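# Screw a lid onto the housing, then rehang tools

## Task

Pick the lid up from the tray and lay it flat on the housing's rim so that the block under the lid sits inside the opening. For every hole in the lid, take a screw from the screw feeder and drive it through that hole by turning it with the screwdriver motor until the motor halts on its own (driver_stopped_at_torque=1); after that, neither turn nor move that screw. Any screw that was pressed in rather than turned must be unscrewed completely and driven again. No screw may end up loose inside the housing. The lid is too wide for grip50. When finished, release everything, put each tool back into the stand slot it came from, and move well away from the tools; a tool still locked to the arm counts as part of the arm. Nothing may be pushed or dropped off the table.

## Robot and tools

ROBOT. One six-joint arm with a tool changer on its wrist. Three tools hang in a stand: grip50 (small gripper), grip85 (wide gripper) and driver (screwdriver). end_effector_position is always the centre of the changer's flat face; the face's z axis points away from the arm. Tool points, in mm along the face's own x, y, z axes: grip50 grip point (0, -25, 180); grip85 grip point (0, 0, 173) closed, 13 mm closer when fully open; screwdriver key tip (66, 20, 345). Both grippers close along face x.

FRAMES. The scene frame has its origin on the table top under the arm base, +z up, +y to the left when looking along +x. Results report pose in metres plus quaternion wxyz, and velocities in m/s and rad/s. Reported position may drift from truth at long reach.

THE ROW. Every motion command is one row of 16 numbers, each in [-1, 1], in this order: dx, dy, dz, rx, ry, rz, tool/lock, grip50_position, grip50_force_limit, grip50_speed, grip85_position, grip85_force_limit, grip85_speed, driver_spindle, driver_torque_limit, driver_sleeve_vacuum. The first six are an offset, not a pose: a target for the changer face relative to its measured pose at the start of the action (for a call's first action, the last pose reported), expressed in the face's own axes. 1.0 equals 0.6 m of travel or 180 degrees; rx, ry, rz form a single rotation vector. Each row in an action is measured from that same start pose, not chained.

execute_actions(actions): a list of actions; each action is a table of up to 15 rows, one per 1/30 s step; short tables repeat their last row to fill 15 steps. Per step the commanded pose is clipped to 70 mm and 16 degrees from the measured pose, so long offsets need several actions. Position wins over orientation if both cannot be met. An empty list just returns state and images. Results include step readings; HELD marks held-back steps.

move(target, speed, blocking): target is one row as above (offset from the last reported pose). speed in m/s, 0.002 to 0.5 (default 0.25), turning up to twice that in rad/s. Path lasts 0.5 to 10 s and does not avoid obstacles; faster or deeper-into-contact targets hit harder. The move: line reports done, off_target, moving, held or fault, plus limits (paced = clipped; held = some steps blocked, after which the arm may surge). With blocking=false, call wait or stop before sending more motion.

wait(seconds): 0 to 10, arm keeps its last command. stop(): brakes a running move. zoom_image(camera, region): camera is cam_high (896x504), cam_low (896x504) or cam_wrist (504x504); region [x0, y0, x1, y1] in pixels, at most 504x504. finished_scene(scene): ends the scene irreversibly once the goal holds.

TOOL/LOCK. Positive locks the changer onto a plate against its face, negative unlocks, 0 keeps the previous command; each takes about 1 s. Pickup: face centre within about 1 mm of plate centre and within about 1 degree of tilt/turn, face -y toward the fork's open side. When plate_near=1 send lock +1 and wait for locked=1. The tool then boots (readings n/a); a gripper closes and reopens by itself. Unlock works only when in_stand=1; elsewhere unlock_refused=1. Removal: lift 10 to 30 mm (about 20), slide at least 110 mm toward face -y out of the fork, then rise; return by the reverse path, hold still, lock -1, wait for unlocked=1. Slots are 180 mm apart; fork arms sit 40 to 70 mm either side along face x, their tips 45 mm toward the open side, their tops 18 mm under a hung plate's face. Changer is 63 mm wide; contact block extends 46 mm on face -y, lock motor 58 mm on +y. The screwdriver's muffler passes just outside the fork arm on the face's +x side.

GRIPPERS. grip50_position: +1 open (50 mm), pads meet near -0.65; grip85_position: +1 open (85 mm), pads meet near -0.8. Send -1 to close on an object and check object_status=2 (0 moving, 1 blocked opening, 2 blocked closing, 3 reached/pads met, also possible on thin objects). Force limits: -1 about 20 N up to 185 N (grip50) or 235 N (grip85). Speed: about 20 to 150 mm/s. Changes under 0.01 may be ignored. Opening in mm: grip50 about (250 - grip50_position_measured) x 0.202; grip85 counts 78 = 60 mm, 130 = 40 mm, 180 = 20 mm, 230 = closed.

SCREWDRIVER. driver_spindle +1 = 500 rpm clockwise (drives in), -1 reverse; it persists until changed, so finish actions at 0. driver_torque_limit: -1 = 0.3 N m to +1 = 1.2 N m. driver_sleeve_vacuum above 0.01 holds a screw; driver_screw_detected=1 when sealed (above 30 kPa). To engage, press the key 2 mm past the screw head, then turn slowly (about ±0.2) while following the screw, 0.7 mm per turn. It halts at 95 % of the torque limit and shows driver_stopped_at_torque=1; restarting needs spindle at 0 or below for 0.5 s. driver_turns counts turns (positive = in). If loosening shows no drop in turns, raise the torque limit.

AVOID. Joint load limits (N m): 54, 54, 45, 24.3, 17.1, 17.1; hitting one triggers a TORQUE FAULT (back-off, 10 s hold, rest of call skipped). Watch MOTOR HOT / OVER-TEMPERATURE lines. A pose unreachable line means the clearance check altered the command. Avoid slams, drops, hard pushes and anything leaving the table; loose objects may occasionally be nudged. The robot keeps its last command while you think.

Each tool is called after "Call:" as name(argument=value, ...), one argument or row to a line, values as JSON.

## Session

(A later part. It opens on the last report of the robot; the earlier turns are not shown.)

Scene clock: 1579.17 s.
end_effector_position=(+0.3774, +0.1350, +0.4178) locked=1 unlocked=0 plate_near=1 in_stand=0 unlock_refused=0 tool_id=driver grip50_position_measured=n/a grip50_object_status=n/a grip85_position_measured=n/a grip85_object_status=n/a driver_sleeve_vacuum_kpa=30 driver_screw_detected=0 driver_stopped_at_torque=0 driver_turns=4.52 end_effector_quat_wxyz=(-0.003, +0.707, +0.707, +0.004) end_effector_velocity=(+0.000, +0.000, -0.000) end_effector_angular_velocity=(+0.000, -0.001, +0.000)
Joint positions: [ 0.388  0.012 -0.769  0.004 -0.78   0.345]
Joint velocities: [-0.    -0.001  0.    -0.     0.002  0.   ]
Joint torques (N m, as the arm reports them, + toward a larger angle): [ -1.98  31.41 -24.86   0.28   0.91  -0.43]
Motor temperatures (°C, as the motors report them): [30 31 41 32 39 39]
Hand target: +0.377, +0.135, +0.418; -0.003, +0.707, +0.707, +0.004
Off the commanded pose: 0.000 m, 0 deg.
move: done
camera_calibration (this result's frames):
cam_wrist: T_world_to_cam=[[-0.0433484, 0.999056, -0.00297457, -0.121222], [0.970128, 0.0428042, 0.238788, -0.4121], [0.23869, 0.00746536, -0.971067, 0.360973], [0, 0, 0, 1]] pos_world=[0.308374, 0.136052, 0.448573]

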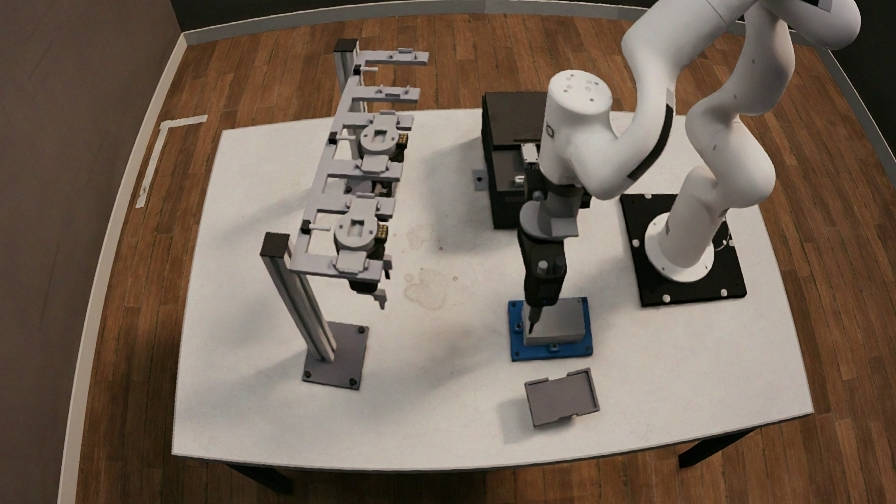

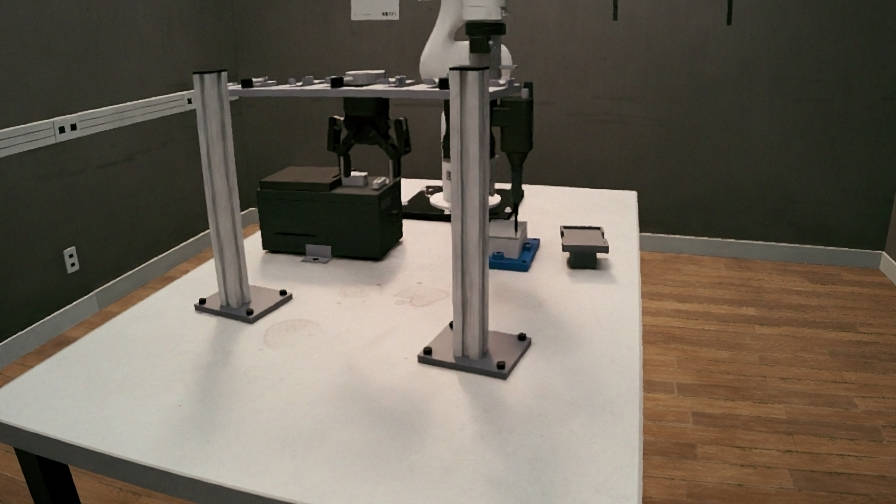

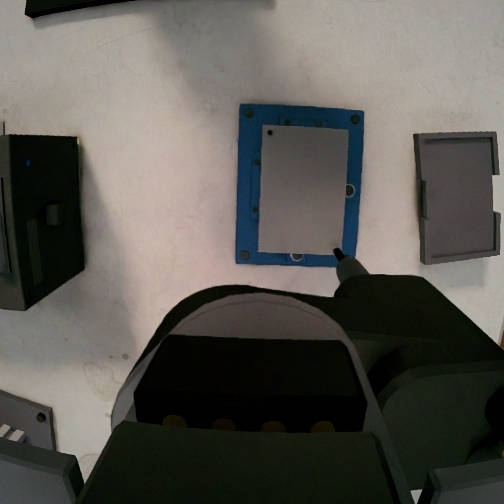

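Call:
move(
  target=[0,0,-0.004,0,0,0,0,0,0,0,0,0,0,0,0,0.5],
  speed=0.003,
)

Call:
zoom_image(
  camera="cam_wrist",
  region=[315,230,355,270],
)

Call:
zoom_image(
  camera="cam_low",
  region=[500,210,530,245],
)

Call:
zoom_image(
  camera="cam_high",
  region=[515,315,545,345],
)

Scene clock: 1594.03 s.
end_effector_position=(+0.3775, +0.1350, +0.4202) locked=1 unlocked=0 plate_near=1 in_stand=0 unlock_refused=0 tool_id=driver grip50_position_measured=n/a grip50_object_status=n/a grip85_position_measured=n/a grip85_object_status=n/a driver_sleeve_vacuum_kpa=36 driver_screw_detected=1 driver_stopped_at_torque=0 driver_turns=4.52 end_effector_quat_wxyz=(-0.003, +0.707, +0.707, +0.004) end_effector_velocity=(-0.000, -0.000, -0.000) end_effector_angular_velocity=(-0.000, +0.001, -0.000)
Joint positions: [ 0.388  0.015 -0.772  0.004 -0.786  0.345]
Joint velocities: [-0.    -0.    -0.    -0.    -0.001  0.   ]
Joint torques (N m, as the arm reports them, + toward a larger angle): [ -1.9   29.96 -25.15   0.61   0.79  -0.31]
Motor temperatures (°C, as the motors report them): [30 31 41 32 39 39]
Hand target: +0.377, +0.135, +0.420; -0.003, +0.707, +0.707, +0.004
Off the commanded pose: 0.000 m, 0 deg.
move: done
camera_calibration (this result's frames):
cam_wrist: T_world_to_cam=[[-0.0433542, 0.999055, -0.00295419, -0.121207], [0.970119, 0.0428047, 0.238826, -0.41269], [0.238726, 0.00748817, -0.971058, 0.363278], [0, 0, 0, 1]] pos_world=[0.308379, 0.136037, 0.450967]

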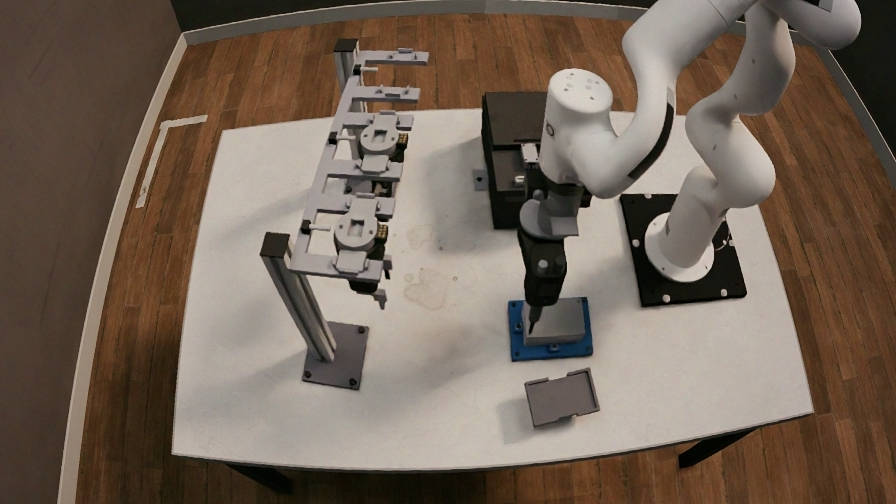

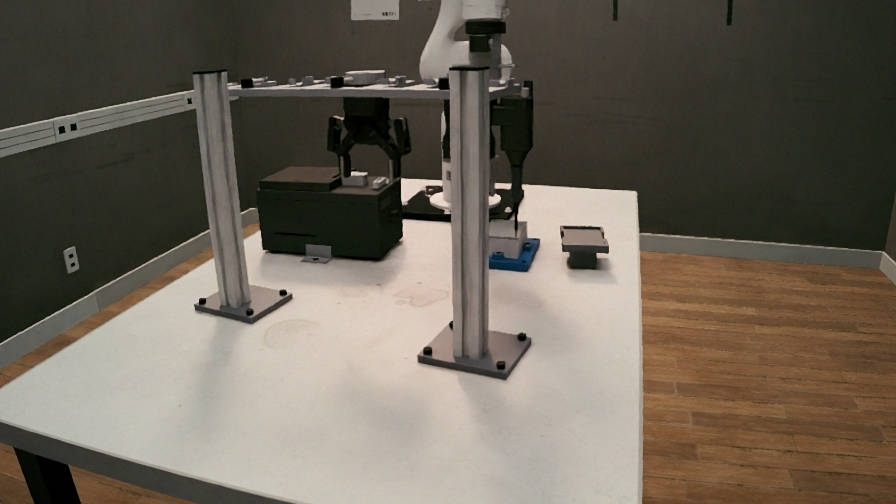

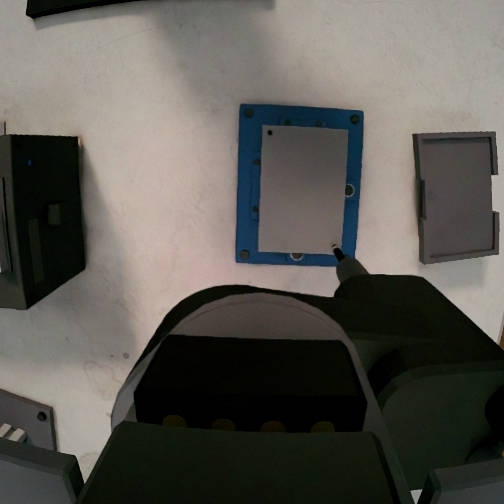

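Region (315, 230, 355, 270) of cam_wrist's 504x504 image, scaled by 12.600, with more detail than that image has.

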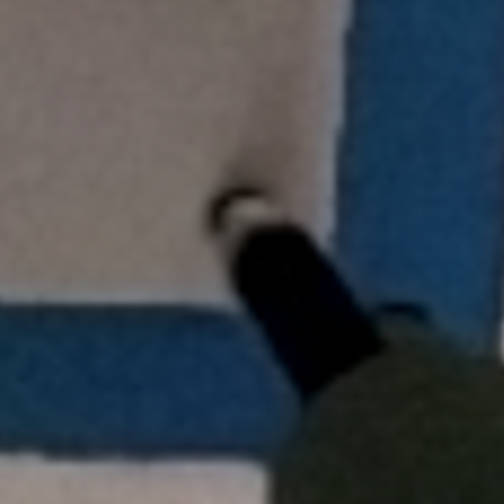

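Region (500, 210, 530, 245) of cam_low's 896x504 image, scaled by 14.400, with more detail than that image has; it fills the left 432 columns of this view, and the rest is white.

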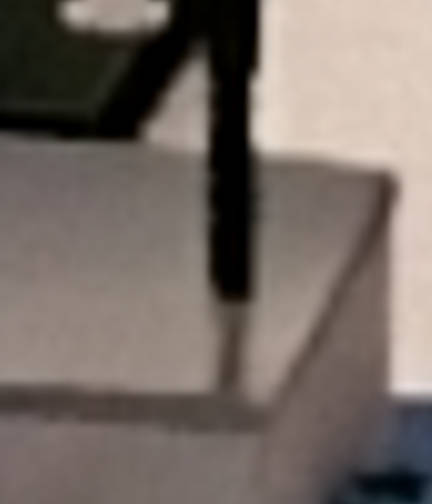

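Region (515, 315, 545, 345) of cam_high's 896x504 image, scaled by 16.800, with more detail than that image has.

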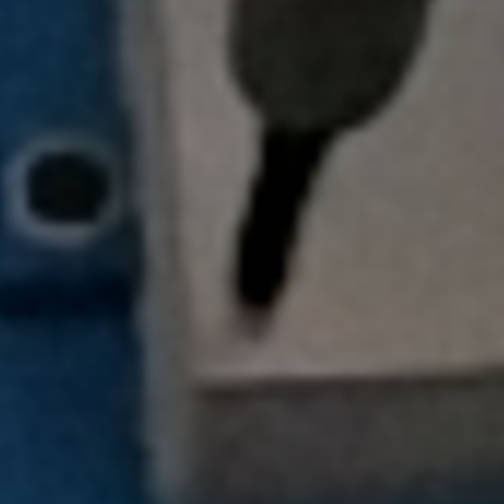

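Call:
move(
  target=[0,0,-0.006,0,0,0,0,0,0,0,0,0,0,0,0,0.5],
  speed=0.005,
)

Call:
move(
  target=[0,-0.0022,0,0,0,0,0,0,0,0,0,0,0,0,0,0.5],
  speed=0.003,
)

Call:
zoom_image(
  camera="cam_wrist",
  region=[315,230,355,270],
)

Call:
move(
  target=[0,0,0.01,0,0,0,0,0,0,0,0,0,0,0,0,0.5],
  speed=0.003,
)

Call:
zoom_image(
  camera="cam_wrist",
  region=[315,230,355,270],
)

Scene clock: 1680.97 s.
end_effector_position=(+0.3775, +0.1350, +0.4238) locked=1 unlocked=0 plate_near=1 in_stand=0 unlock_refused=0 tool_id=driver grip50_position_measured=n/a grip50_object_status=n/a grip85_position_measured=n/a grip85_object_status=n/a driver_sleeve_vacuum_kpa=39 driver_screw_detected=1 driver_stopped_at_torque=0 driver_turns=4.52 end_effector_quat_wxyz=(-0.003, +0.707, +0.707, +0.004) end_effector_velocity=(+0.000, -0.000, +0.001) end_effector_angular_velocity=(-0.000, -0.001, +0.000)
Joint positions: [ 0.388  0.019 -0.777  0.004 -0.795  0.345]
Joint velocities: [-0.     0.001 -0.    -0.001 -0.001 -0.   ]
Joint torques (N m, as the arm reports them, + toward a larger angle): [ -0.35  29.88 -25.02   0.89   0.75  -0.36]
Motor temperatures (°C, as the motors report them): [30 31 41 32 39 39]
Hand target: +0.377, +0.135, +0.424; -0.003, +0.707, +0.707, +0.004
Off the commanded pose: 0.000 m, 0 deg.
move: done
camera_calibration (this result's frames):
cam_wrist: T_world_to_cam=[[-0.0433638, 0.999055, -0.00293473, -0.121177], [0.970112, 0.0428092, 0.238851, -0.413555], [0.238751, 0.00751047, -0.971052, 0.366739], [0, 0, 0, 1]] pos_world=[0.30838, 0.136012, 0.454545]

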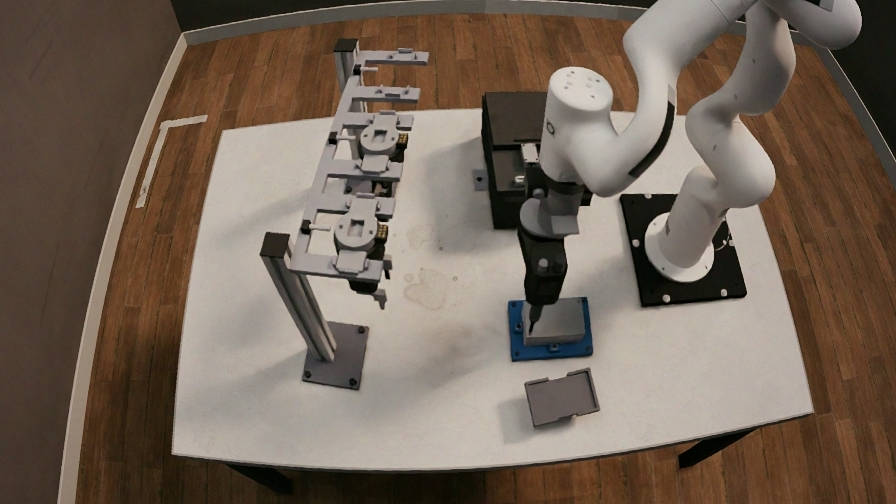

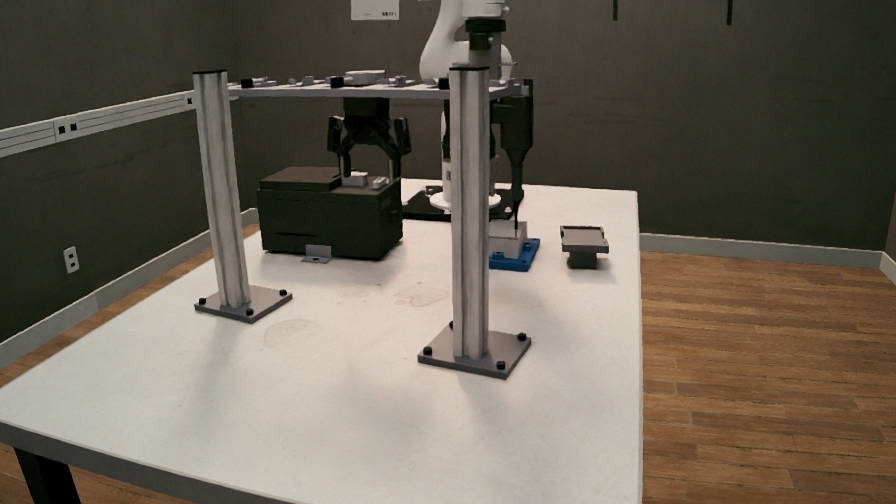

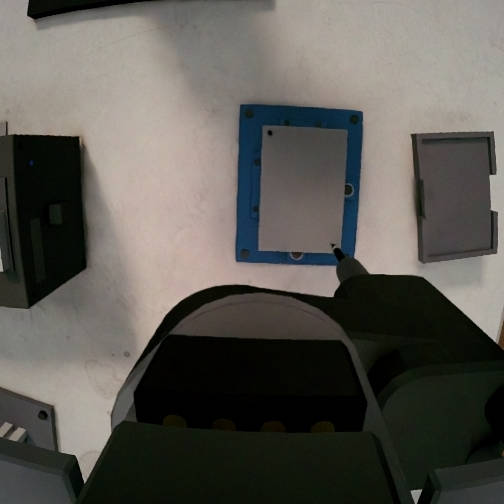

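Scene clock: 1681.67 s.
end_effector_position=(+0.3761, +0.1350, +0.4238) locked=1 unlocked=0 plate_near=1 in_stand=0 unlock_refused=0 tool_id=driver grip50_position_measured=n/a grip50_object_status=n/a grip85_position_measured=n/a grip85_object_status=n/a driver_sleeve_vacuum_kpa=39 driver_screw_detected=1 driver_stopped_at_torque=0 driver_turns=4.52 end_effector_quat_wxyz=(-0.003, +0.707, +0.707, +0.004) end_effector_velocity=(-0.000, -0.000, -0.000) end_effector_angular_velocity=(-0.001, +0.001, +0.000)
Joint positions: [ 0.389  0.023 -0.773  0.004 -0.795  0.346]
Joint velocities: [ 0.     0.001  0.001 -0.     0.     0.   ]
Joint torques (N m, as the arm reports them, + toward a larger angle): [ -1.48  30.64 -24.55   0.7    0.74  -0.3 ]
Motor temperatures (°C, as the motors report them): [30 31 41 32 39 39]
Hand target: +0.376, +0.135, +0.424; -0.003, +0.707, +0.707, +0.004
Off the commanded pose: 0.000 m, 0 deg.
move: done
camera_calibration (this result's frames):
cam_wrist: T_world_to_cam=[[-0.0433669, 0.999055, -0.00293543, -0.121233], [0.970114, 0.0428124, 0.238842, -0.412283], [0.238741, 0.00751011, -0.971054, 0.367055], [0, 0, 0, 1]] pos_world=[0.307073, 0.136013, 0.454545]

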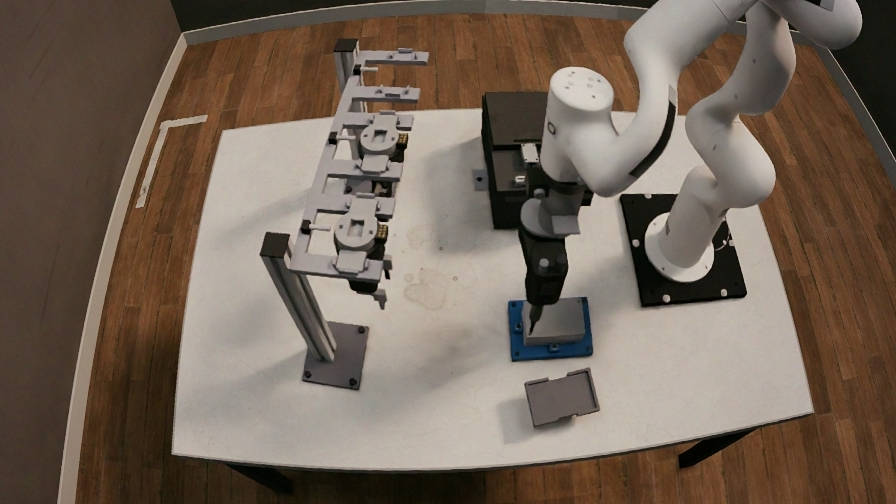

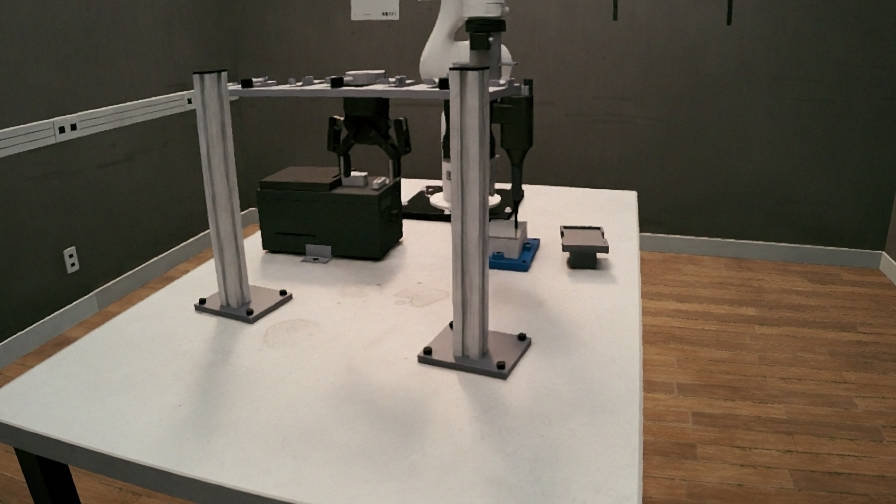

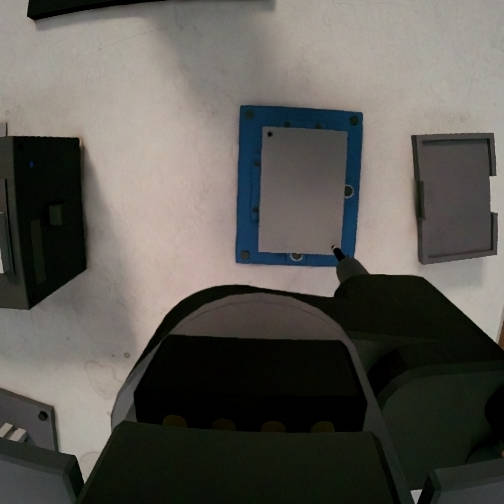

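Region (315, 230, 355, 270) of cam_wrist's 504x504 image, scaled by 12.600, with more detail than that image has.

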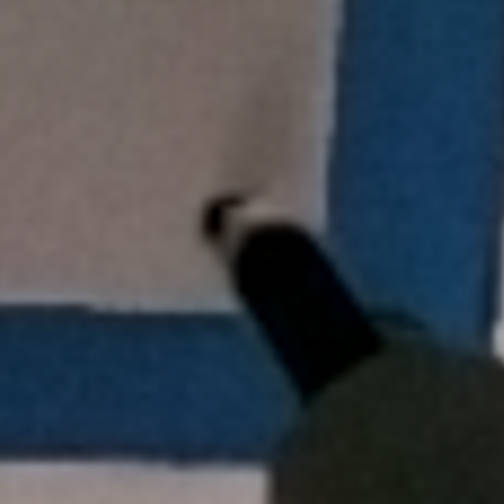

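Scene clock: 1683.90 s.
end_effector_position=(+0.3762, +0.1350, +0.4178) locked=1 unlocked=0 plate_near=1 in_stand=0 unlock_refused=0 tool_id=driver grip50_position_measured=n/a grip50_object_status=n/a grip85_position_measured=n/a grip85_object_status=n/a driver_sleeve_vacuum_kpa=29 driver_screw_detected=0 driver_stopped_at_torque=0 driver_turns=4.52 end_effector_quat_wxyz=(-0.003, +0.707, +0.707, +0.004) end_effector_velocity=(-0.000, -0.000, -0.000) end_effector_angular_velocity=(-0.000, +0.001, -0.000)
Joint positions: [ 0.389  0.015 -0.766  0.004 -0.78   0.346]
Joint velocities: [-0.    -0.     0.001  0.     0.    -0.   ]
Joint torques (N m, as the arm reports them, + toward a larger angle): [ -1.53  31.27 -24.89   0.8    0.69  -0.29]
Motor temperatures (°C, as the motors report them): [30 31 41 32 39 39]
Hand target: +0.376, +0.135, +0.418; -0.003, +0.707, +0.707, +0.004
Off the commanded pose: 0.000 m, 0 deg.
move: done
camera_calibration (this result's frames):
cam_wrist: T_world_to_cam=[[-0.0433424, 0.999056, -0.00295575, -0.121291], [0.970108, 0.0427932, 0.238869, -0.410873], [0.23877, 0.00748577, -0.971047, 0.361233], [0, 0, 0, 1]] pos_world=[0.307082, 0.136055, 0.448561]

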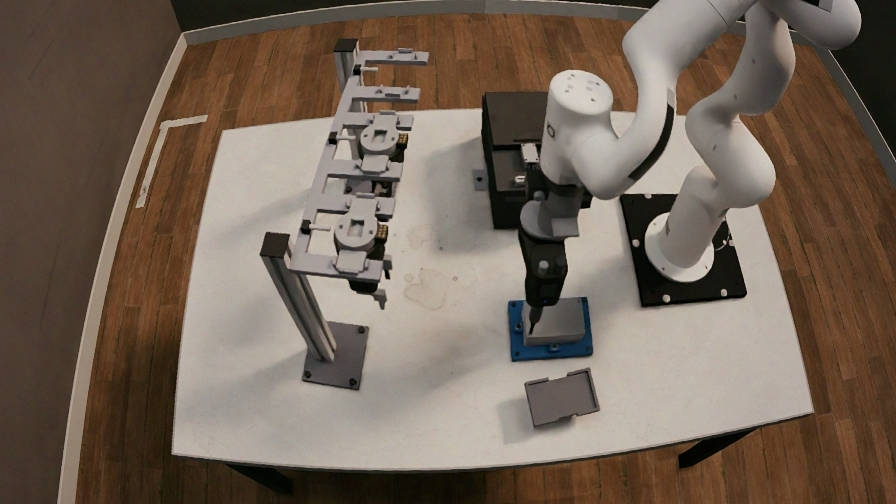

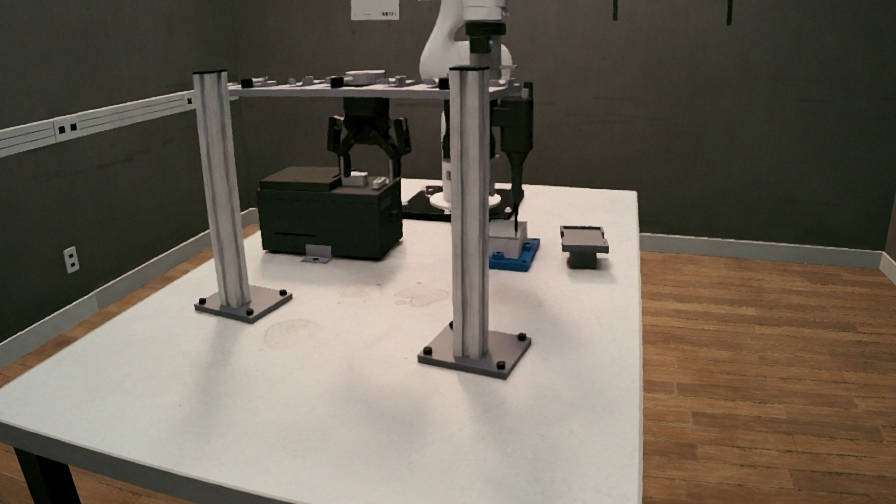

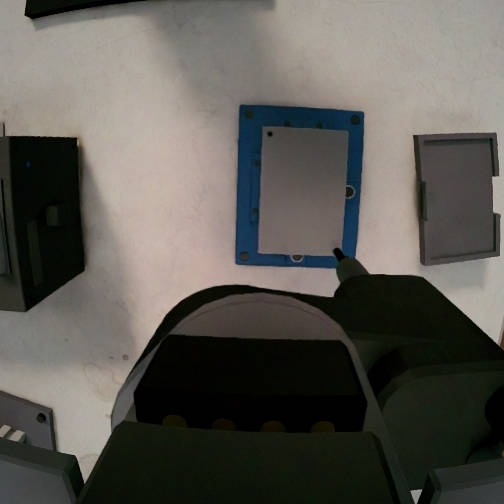

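Region (315, 230, 355, 270) of cam_wrist's 504x504 image, scaled by 12.600, with more detail than that image has.

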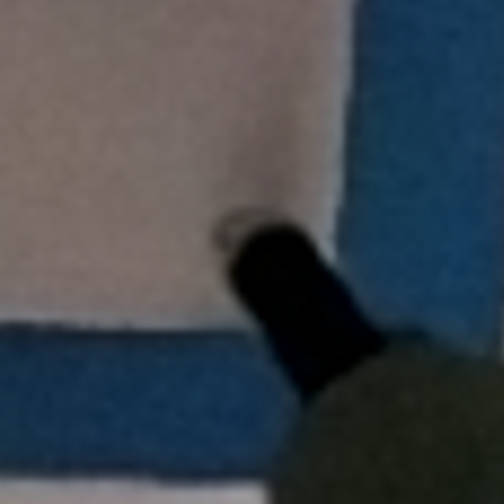

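Call:
move(
  target=[0,0,-0.01,0,0,0,0,0,0,0,0,0,0,0,0,0.5],
  speed=0.005,
)

Call:
move(
  target=[-0.0006,0.001,0,0,0,0,0,0,0,0,0,0,0,0,0,0.5],
  speed=0.003,
)

Call:
zoom_image(
  camera="cam_wrist",
  region=[315,230,355,270],
)

Call:
move(
  target=[0,0,0.01,0,0,0,0,0,0,0,0,0,0,0,0,0.5],
  speed=0.003,
)

Call:
zoom_image(
  camera="cam_wrist",
  region=[315,230,355,270],
)

Scene clock: 1716.70 s.
end_effector_position=(+0.3762, +0.1350, +0.4238) locked=1 unlocked=0 plate_near=1 in_stand=0 unlock_refused=0 tool_id=driver grip50_position_measured=n/a grip50_object_status=n/a grip85_position_measured=n/a grip85_object_status=n/a driver_sleeve_vacuum_kpa=39 driver_screw_detected=1 driver_stopped_at_torque=0 driver_turns=4.52 end_effector_quat_wxyz=(-0.003, +0.707, +0.707, +0.004) end_effector_velocity=(-0.000, -0.000, +0.000) end_effector_angular_velocity=(-0.000, +0.000, +0.000)
Joint positions: [ 0.389  0.023 -0.773  0.004 -0.795  0.346]
Joint velocities: [ 0.  0. -0. -0. -0. -0.]
Joint torques (N m, as the arm reports them, + toward a larger angle): [ -1.64  30.72 -24.92   0.43   0.78  -0.17]
Motor temperatures (°C, as the motors report them): [30 31 41 32 39 39]
Hand target: +0.376, +0.135, +0.424; -0.003, +0.707, +0.707, +0.004
Off the commanded pose: 0.000 m, 0 deg.
move: done
camera_calibration (this result's frames):
cam_wrist: T_world_to_cam=[[-0.0433594, 0.999055, -0.00292992, -0.121237], [0.970103, 0.0428034, 0.238891, -0.412307], [0.23879, 0.00751582, -0.971042, 0.367027], [0, 0, 0, 1]] pos_world=[0.307081, 0.136012, 0.45454]

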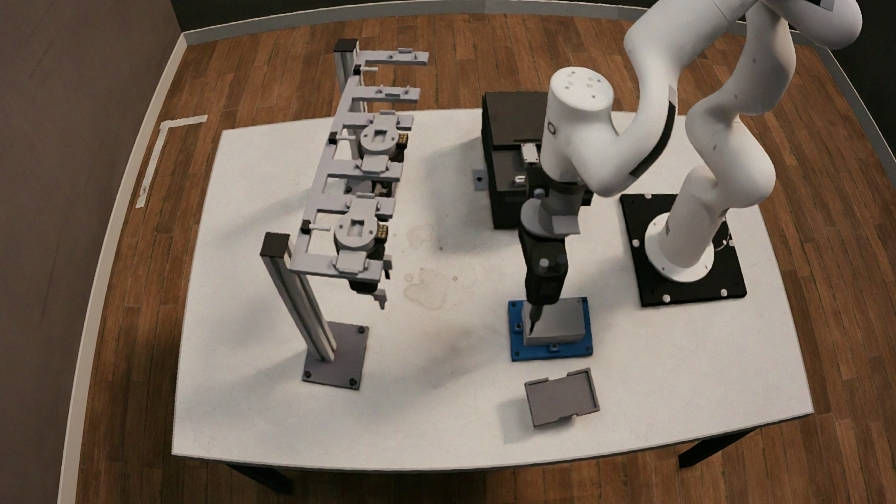

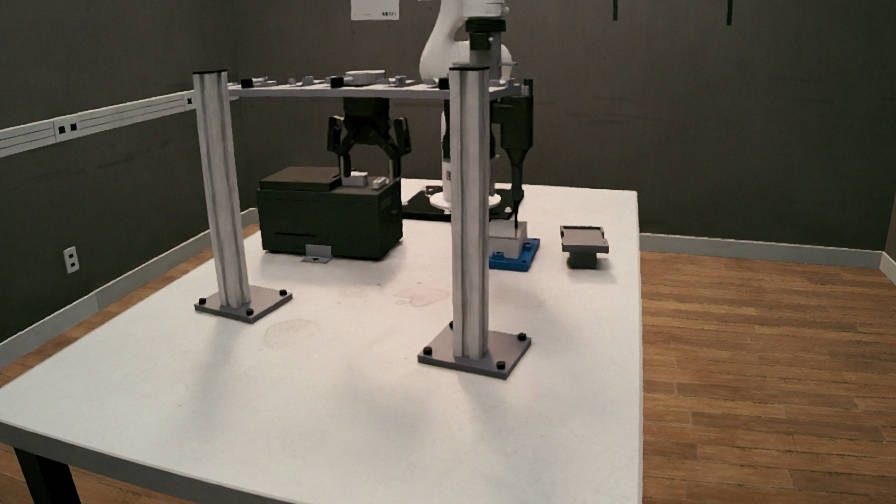

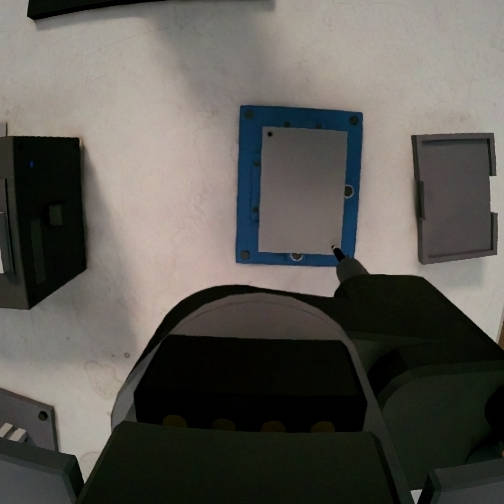

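Scene clock: 1717.40 s.
end_effector_position=(+0.3768, +0.1347, +0.4238) locked=1 unlocked=0 plate_near=1 in_stand=0 unlock_refused=0 tool_id=driver grip50_position_measured=n/a grip50_object_status=n/a grip85_position_measured=n/a grip85_object_status=n/a driver_sleeve_vacuum_kpa=39 driver_screw_detected=1 driver_stopped_at_torque=0 driver_turns=4.52 end_effector_quat_wxyz=(-0.003, +0.707, +0.707, +0.004) end_effector_velocity=(+0.000, -0.000, -0.000) end_effector_angular_velocity=(-0.000, +0.000, -0.000)
Joint positions: [ 0.387  0.021 -0.775  0.004 -0.795  0.344]
Joint velocities: [-0.001 -0.001  0.    -0.     0.001 -0.001]
Joint torques (N m, as the arm reports them, + toward a larger angle): [ -0.97  30.19 -25.     0.65   0.69  -0.35]
Motor temperatures (°C, as the motors report them): [30 31 41 32 39 39]
Hand target: +0.377, +0.135, +0.424; -0.003, +0.707, +0.707, +0.004
Off the commanded pose: 0.000 m, 0 deg.
move: done
camera_calibration (this result's frames):
cam_wrist: T_world_to_cam=[[-0.0433565, 0.999055, -0.00293176, -0.120854], [0.970102, 0.042801, 0.238894, -0.412869], [0.238794, 0.0075135, -0.971041, 0.366884], [0, 0, 0, 1]] pos_world=[0.307675, 0.135655, 0.454537]

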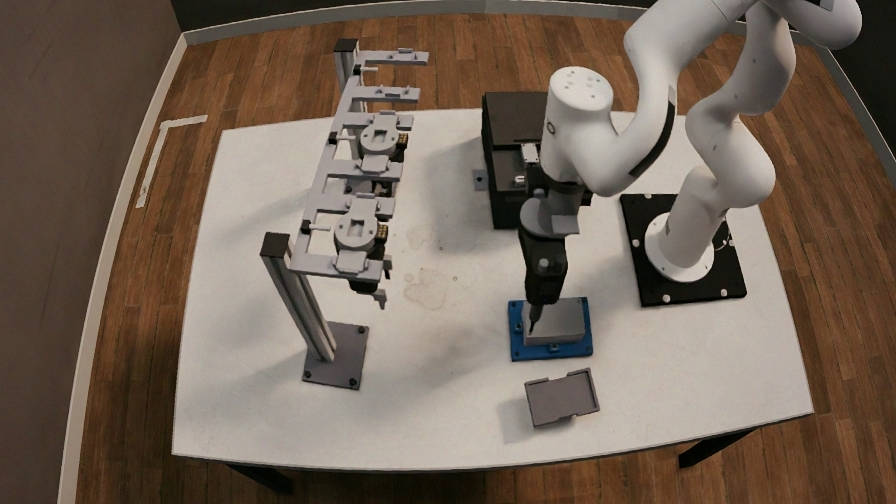

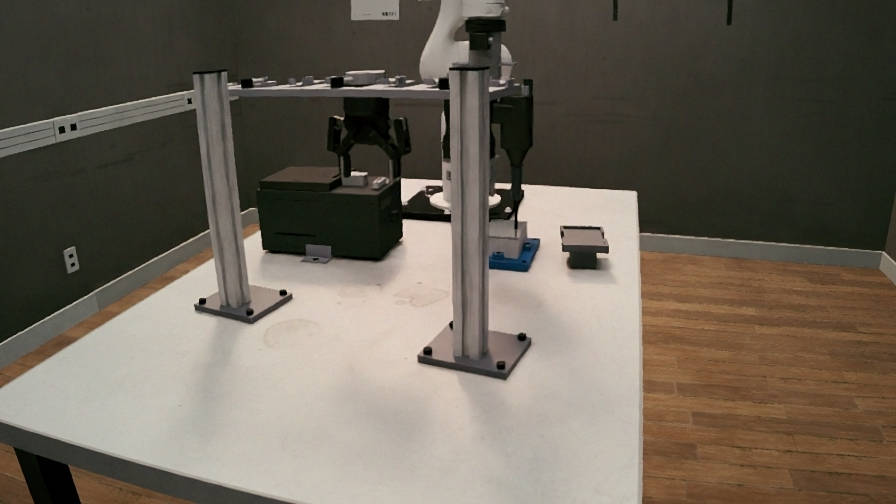

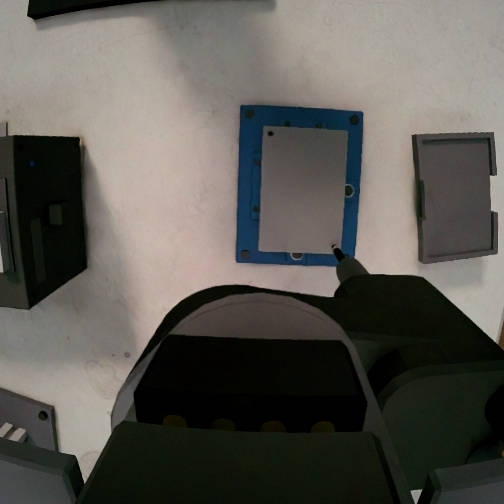

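Region (315, 230, 355, 270) of cam_wrist's 504x504 image, scaled by 12.600, with more detail than that image has.

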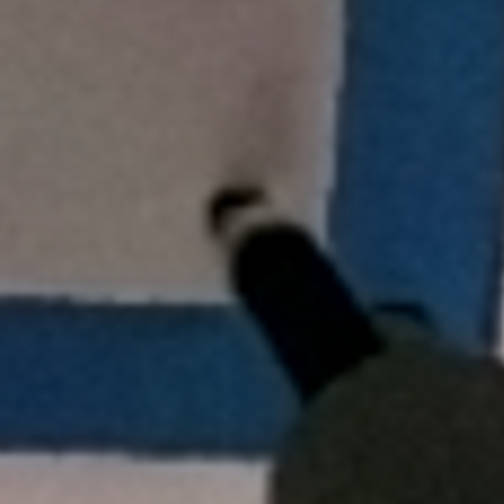

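Scene clock: 1719.63 s.
end_effector_position=(+0.3768, +0.1347, +0.4178) locked=1 unlocked=0 plate_near=1 in_stand=0 unlock_refused=0 tool_id=driver grip50_position_measured=n/a grip50_object_status=n/a grip85_position_measured=n/a grip85_object_status=n/a driver_sleeve_vacuum_kpa=39 driver_screw_detected=1 driver_stopped_at_torque=0 driver_turns=4.52 end_effector_quat_wxyz=(-0.003, +0.707, +0.707, +0.004) end_effector_velocity=(-0.000, -0.000, -0.000) end_effector_angular_velocity=(+0.000, -0.000, -0.001)
Joint positions: [ 0.387  0.014 -0.767  0.004 -0.78   0.344]
Joint velocities: [-0.     0.     0.001  0.     0.001  0.   ]
Joint torques (N m, as the arm reports them, + toward a larger angle): [ -1.56  31.01 -24.98   0.58   0.78  -0.22]
Motor temperatures (°C, as the motors report them): [30 31 41 32 39 39]
Hand target: +0.377, +0.135, +0.418; -0.003, +0.707, +0.707, +0.004
Off the commanded pose: 0.000 m, 0 deg.
move: done
camera_calibration (this result's frames):
cam_wrist: T_world_to_cam=[[-0.0433379, 0.999056, -0.00295158, -0.120913], [0.970103, 0.0427877, 0.238893, -0.411443], [0.238794, 0.00748981, -0.971041, 0.361073], [0, 0, 0, 1]] pos_world=[0.30768, 0.135699, 0.448551]

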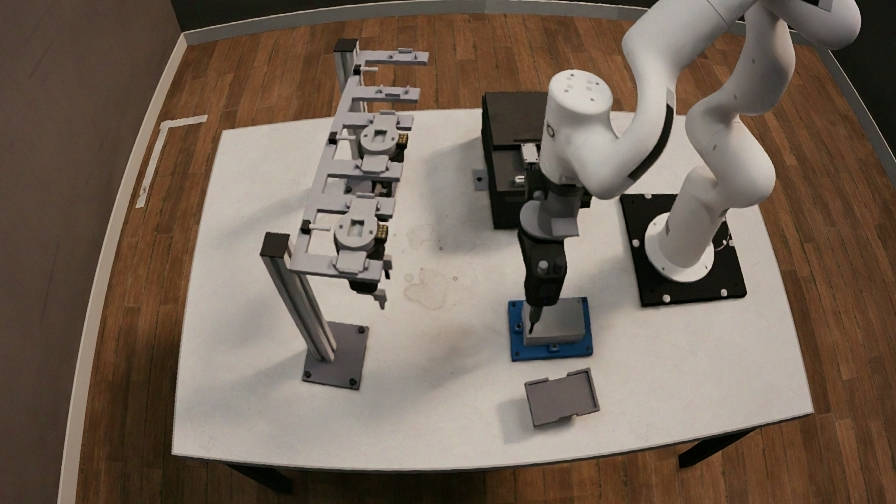

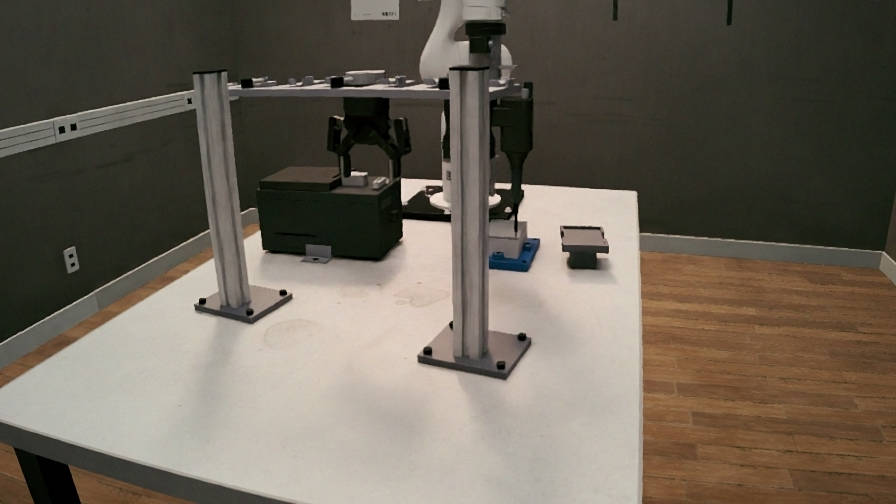

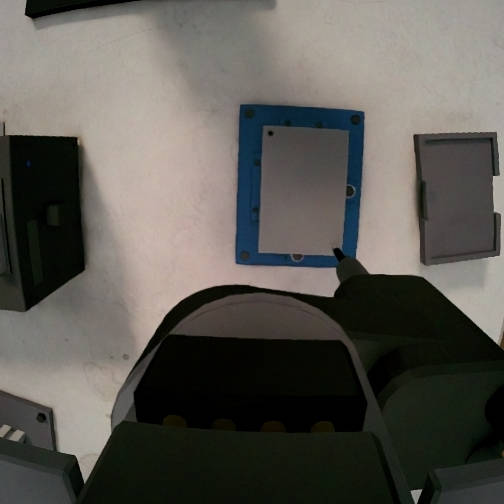

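Region (315, 230, 355, 270) of cam_wrist's 504x504 image, scaled by 12.600, with more detail than that image has.

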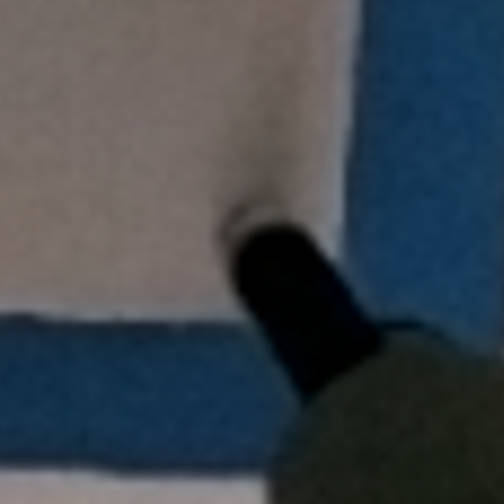

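Call:
move(
  target=[0,0,0.0033,0,0,0,0,0,0,0,0,0,0,0,0,0.5],
  speed=0.002,
)

Call:
move(
  target=[0,0,0.0025,0,0,0,0,0,0,0,0,0,0,0,0,0.5],
  speed=0.002,
)

Scene clock: 1726.30 s.
end_effector_position=(+0.3768, +0.1347, +0.4158) locked=1 unlocked=0 plate_near=1 in_stand=0 unlock_refused=0 tool_id=driver grip50_position_measured=n/a grip50_object_status=n/a grip85_position_measured=n/a grip85_object_status=n/a driver_sleeve_vacuum_kpa=39 driver_screw_detected=1 driver_stopped_at_torque=0 driver_turns=4.52 end_effector_quat_wxyz=(-0.003, +0.707, +0.707, +0.004) end_effector_velocity=(+0.000, +0.000, +0.000) end_effector_angular_velocity=(+0.000, -0.002, +0.001)
Joint positions: [ 0.387  0.012 -0.765  0.004 -0.775  0.344]
Joint velocities: [ 0.     0.    -0.001 -0.001  0.001 -0.001]
Joint torques (N m, as the arm reports them, + toward a larger angle): [ -0.26  30.47 -24.4    0.45   0.65  -0.29]
Motor temperatures (°C, as the motors report them): [30 31 41 32 39 39]
Hand target: +0.377, +0.135, +0.416; -0.003, +0.707, +0.707, +0.004
Off the commanded pose: 0.000 m, 0 deg.
move: done
camera_calibration (this result's frames):
cam_wrist: T_world_to_cam=[[-0.0433313, 0.999056, -0.00295814, -0.120932], [0.970103, 0.0427829, 0.238894, -0.410974], [0.238795, 0.00748188, -0.971041, 0.35916], [0, 0, 0, 1]] pos_world=[0.307681, 0.135714, 0.44658]

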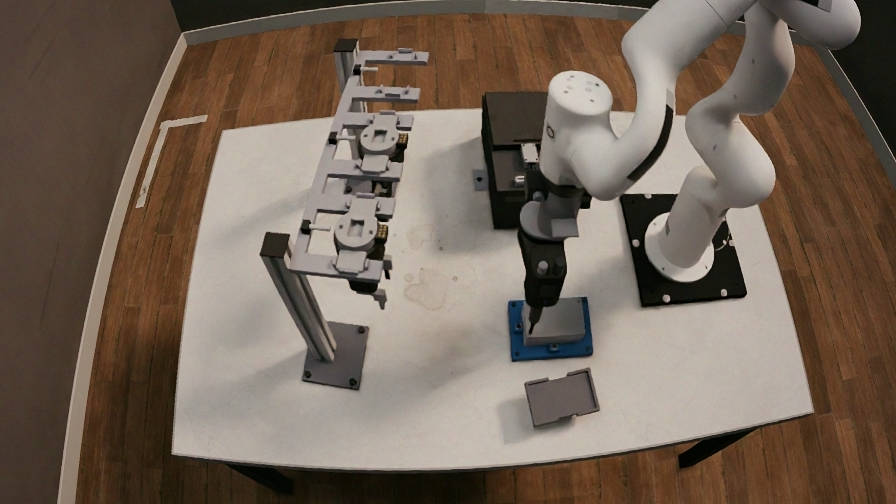

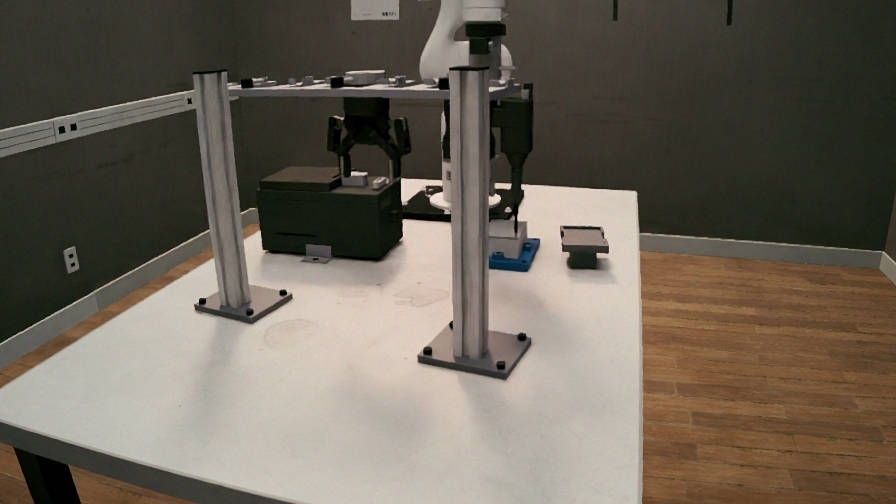

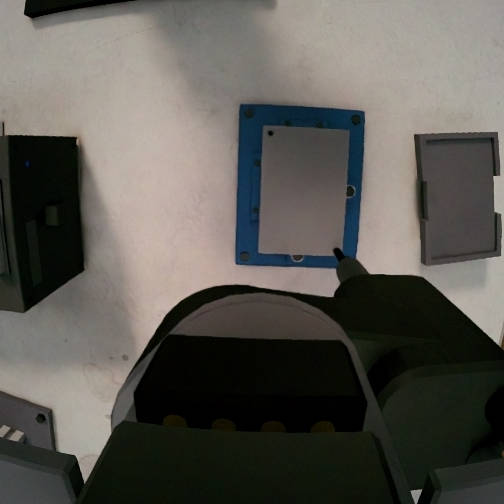

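Scene clock: 1727.27 s.
end_effector_position=(+0.3768, +0.1347, +0.4144) locked=1 unlocked=0 plate_near=1 in_stand=0 unlock_refused=0 tool_id=driver grip50_position_measured=n/a grip50_object_status=n/a grip85_position_measured=n/a grip85_object_status=n/a driver_sleeve_vacuum_kpa=39 driver_screw_detected=1 driver_stopped_at_torque=0 driver_turns=4.52 end_effector_quat_wxyz=(-0.003, +0.707, +0.707, +0.004) end_effector_velocity=(+0.000, +0.000, -0.001) end_effector_angular_velocity=(-0.000, +0.000, +0.001)
Joint positions: [ 0.387  0.01  -0.763  0.004 -0.771  0.344]
Joint velocities: [ 0.    -0.001  0.001 -0.     0.001  0.   ]
Joint torques (N m, as the arm reports them, + toward a larger angle): [ -1.    28.49 -24.39   1.07   0.92  -0.18]
Motor temperatures (°C, as the motors report them): [30 31 41 32 39 39]
Hand target: +0.377, +0.135, +0.414; -0.003, +0.707, +0.707, +0.004
Off the commanded pose: 0.000 m, 0 deg.
move: done
camera_calibration (this result's frames):
cam_wrist: T_world_to_cam=[[-0.0433284, 0.999057, -0.0029529, -0.120947], [0.970087, 0.0427783, 0.238959, -0.410682], [0.23886, 0.00748914, -0.971025, 0.357761], [0, 0, 0, 1]] pos_world=[0.307702, 0.135722, 0.445174]

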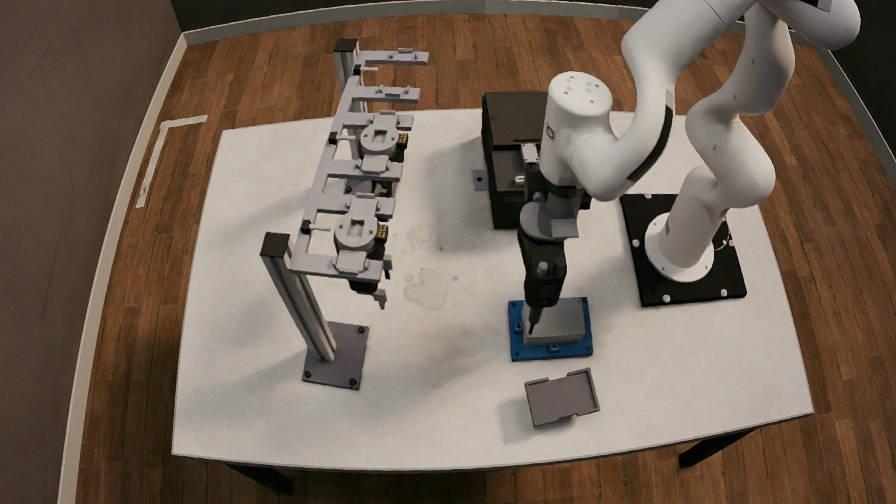

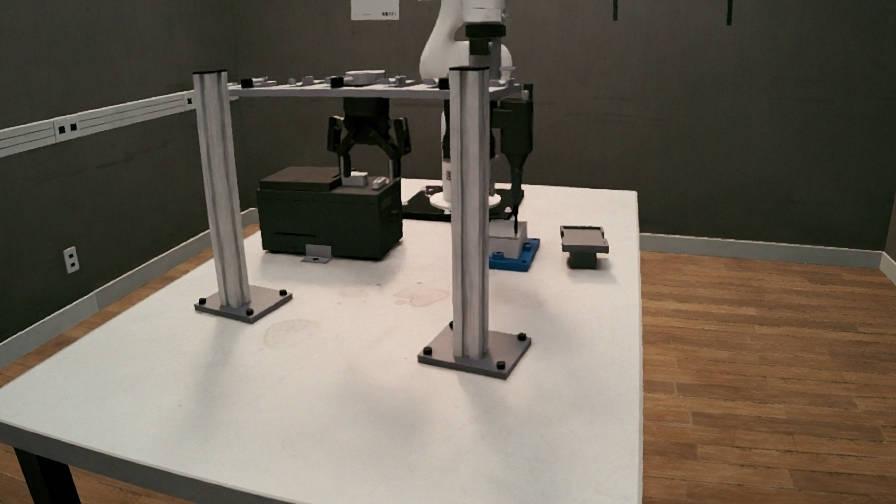

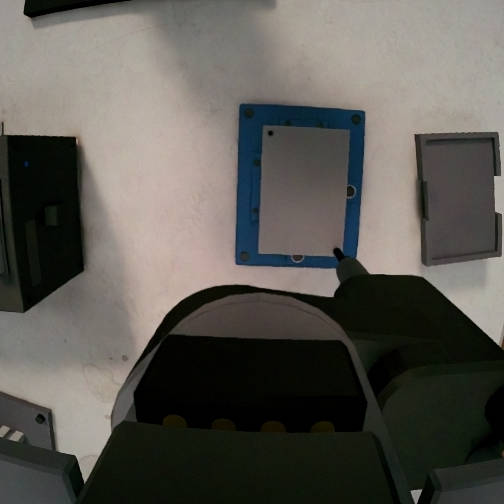

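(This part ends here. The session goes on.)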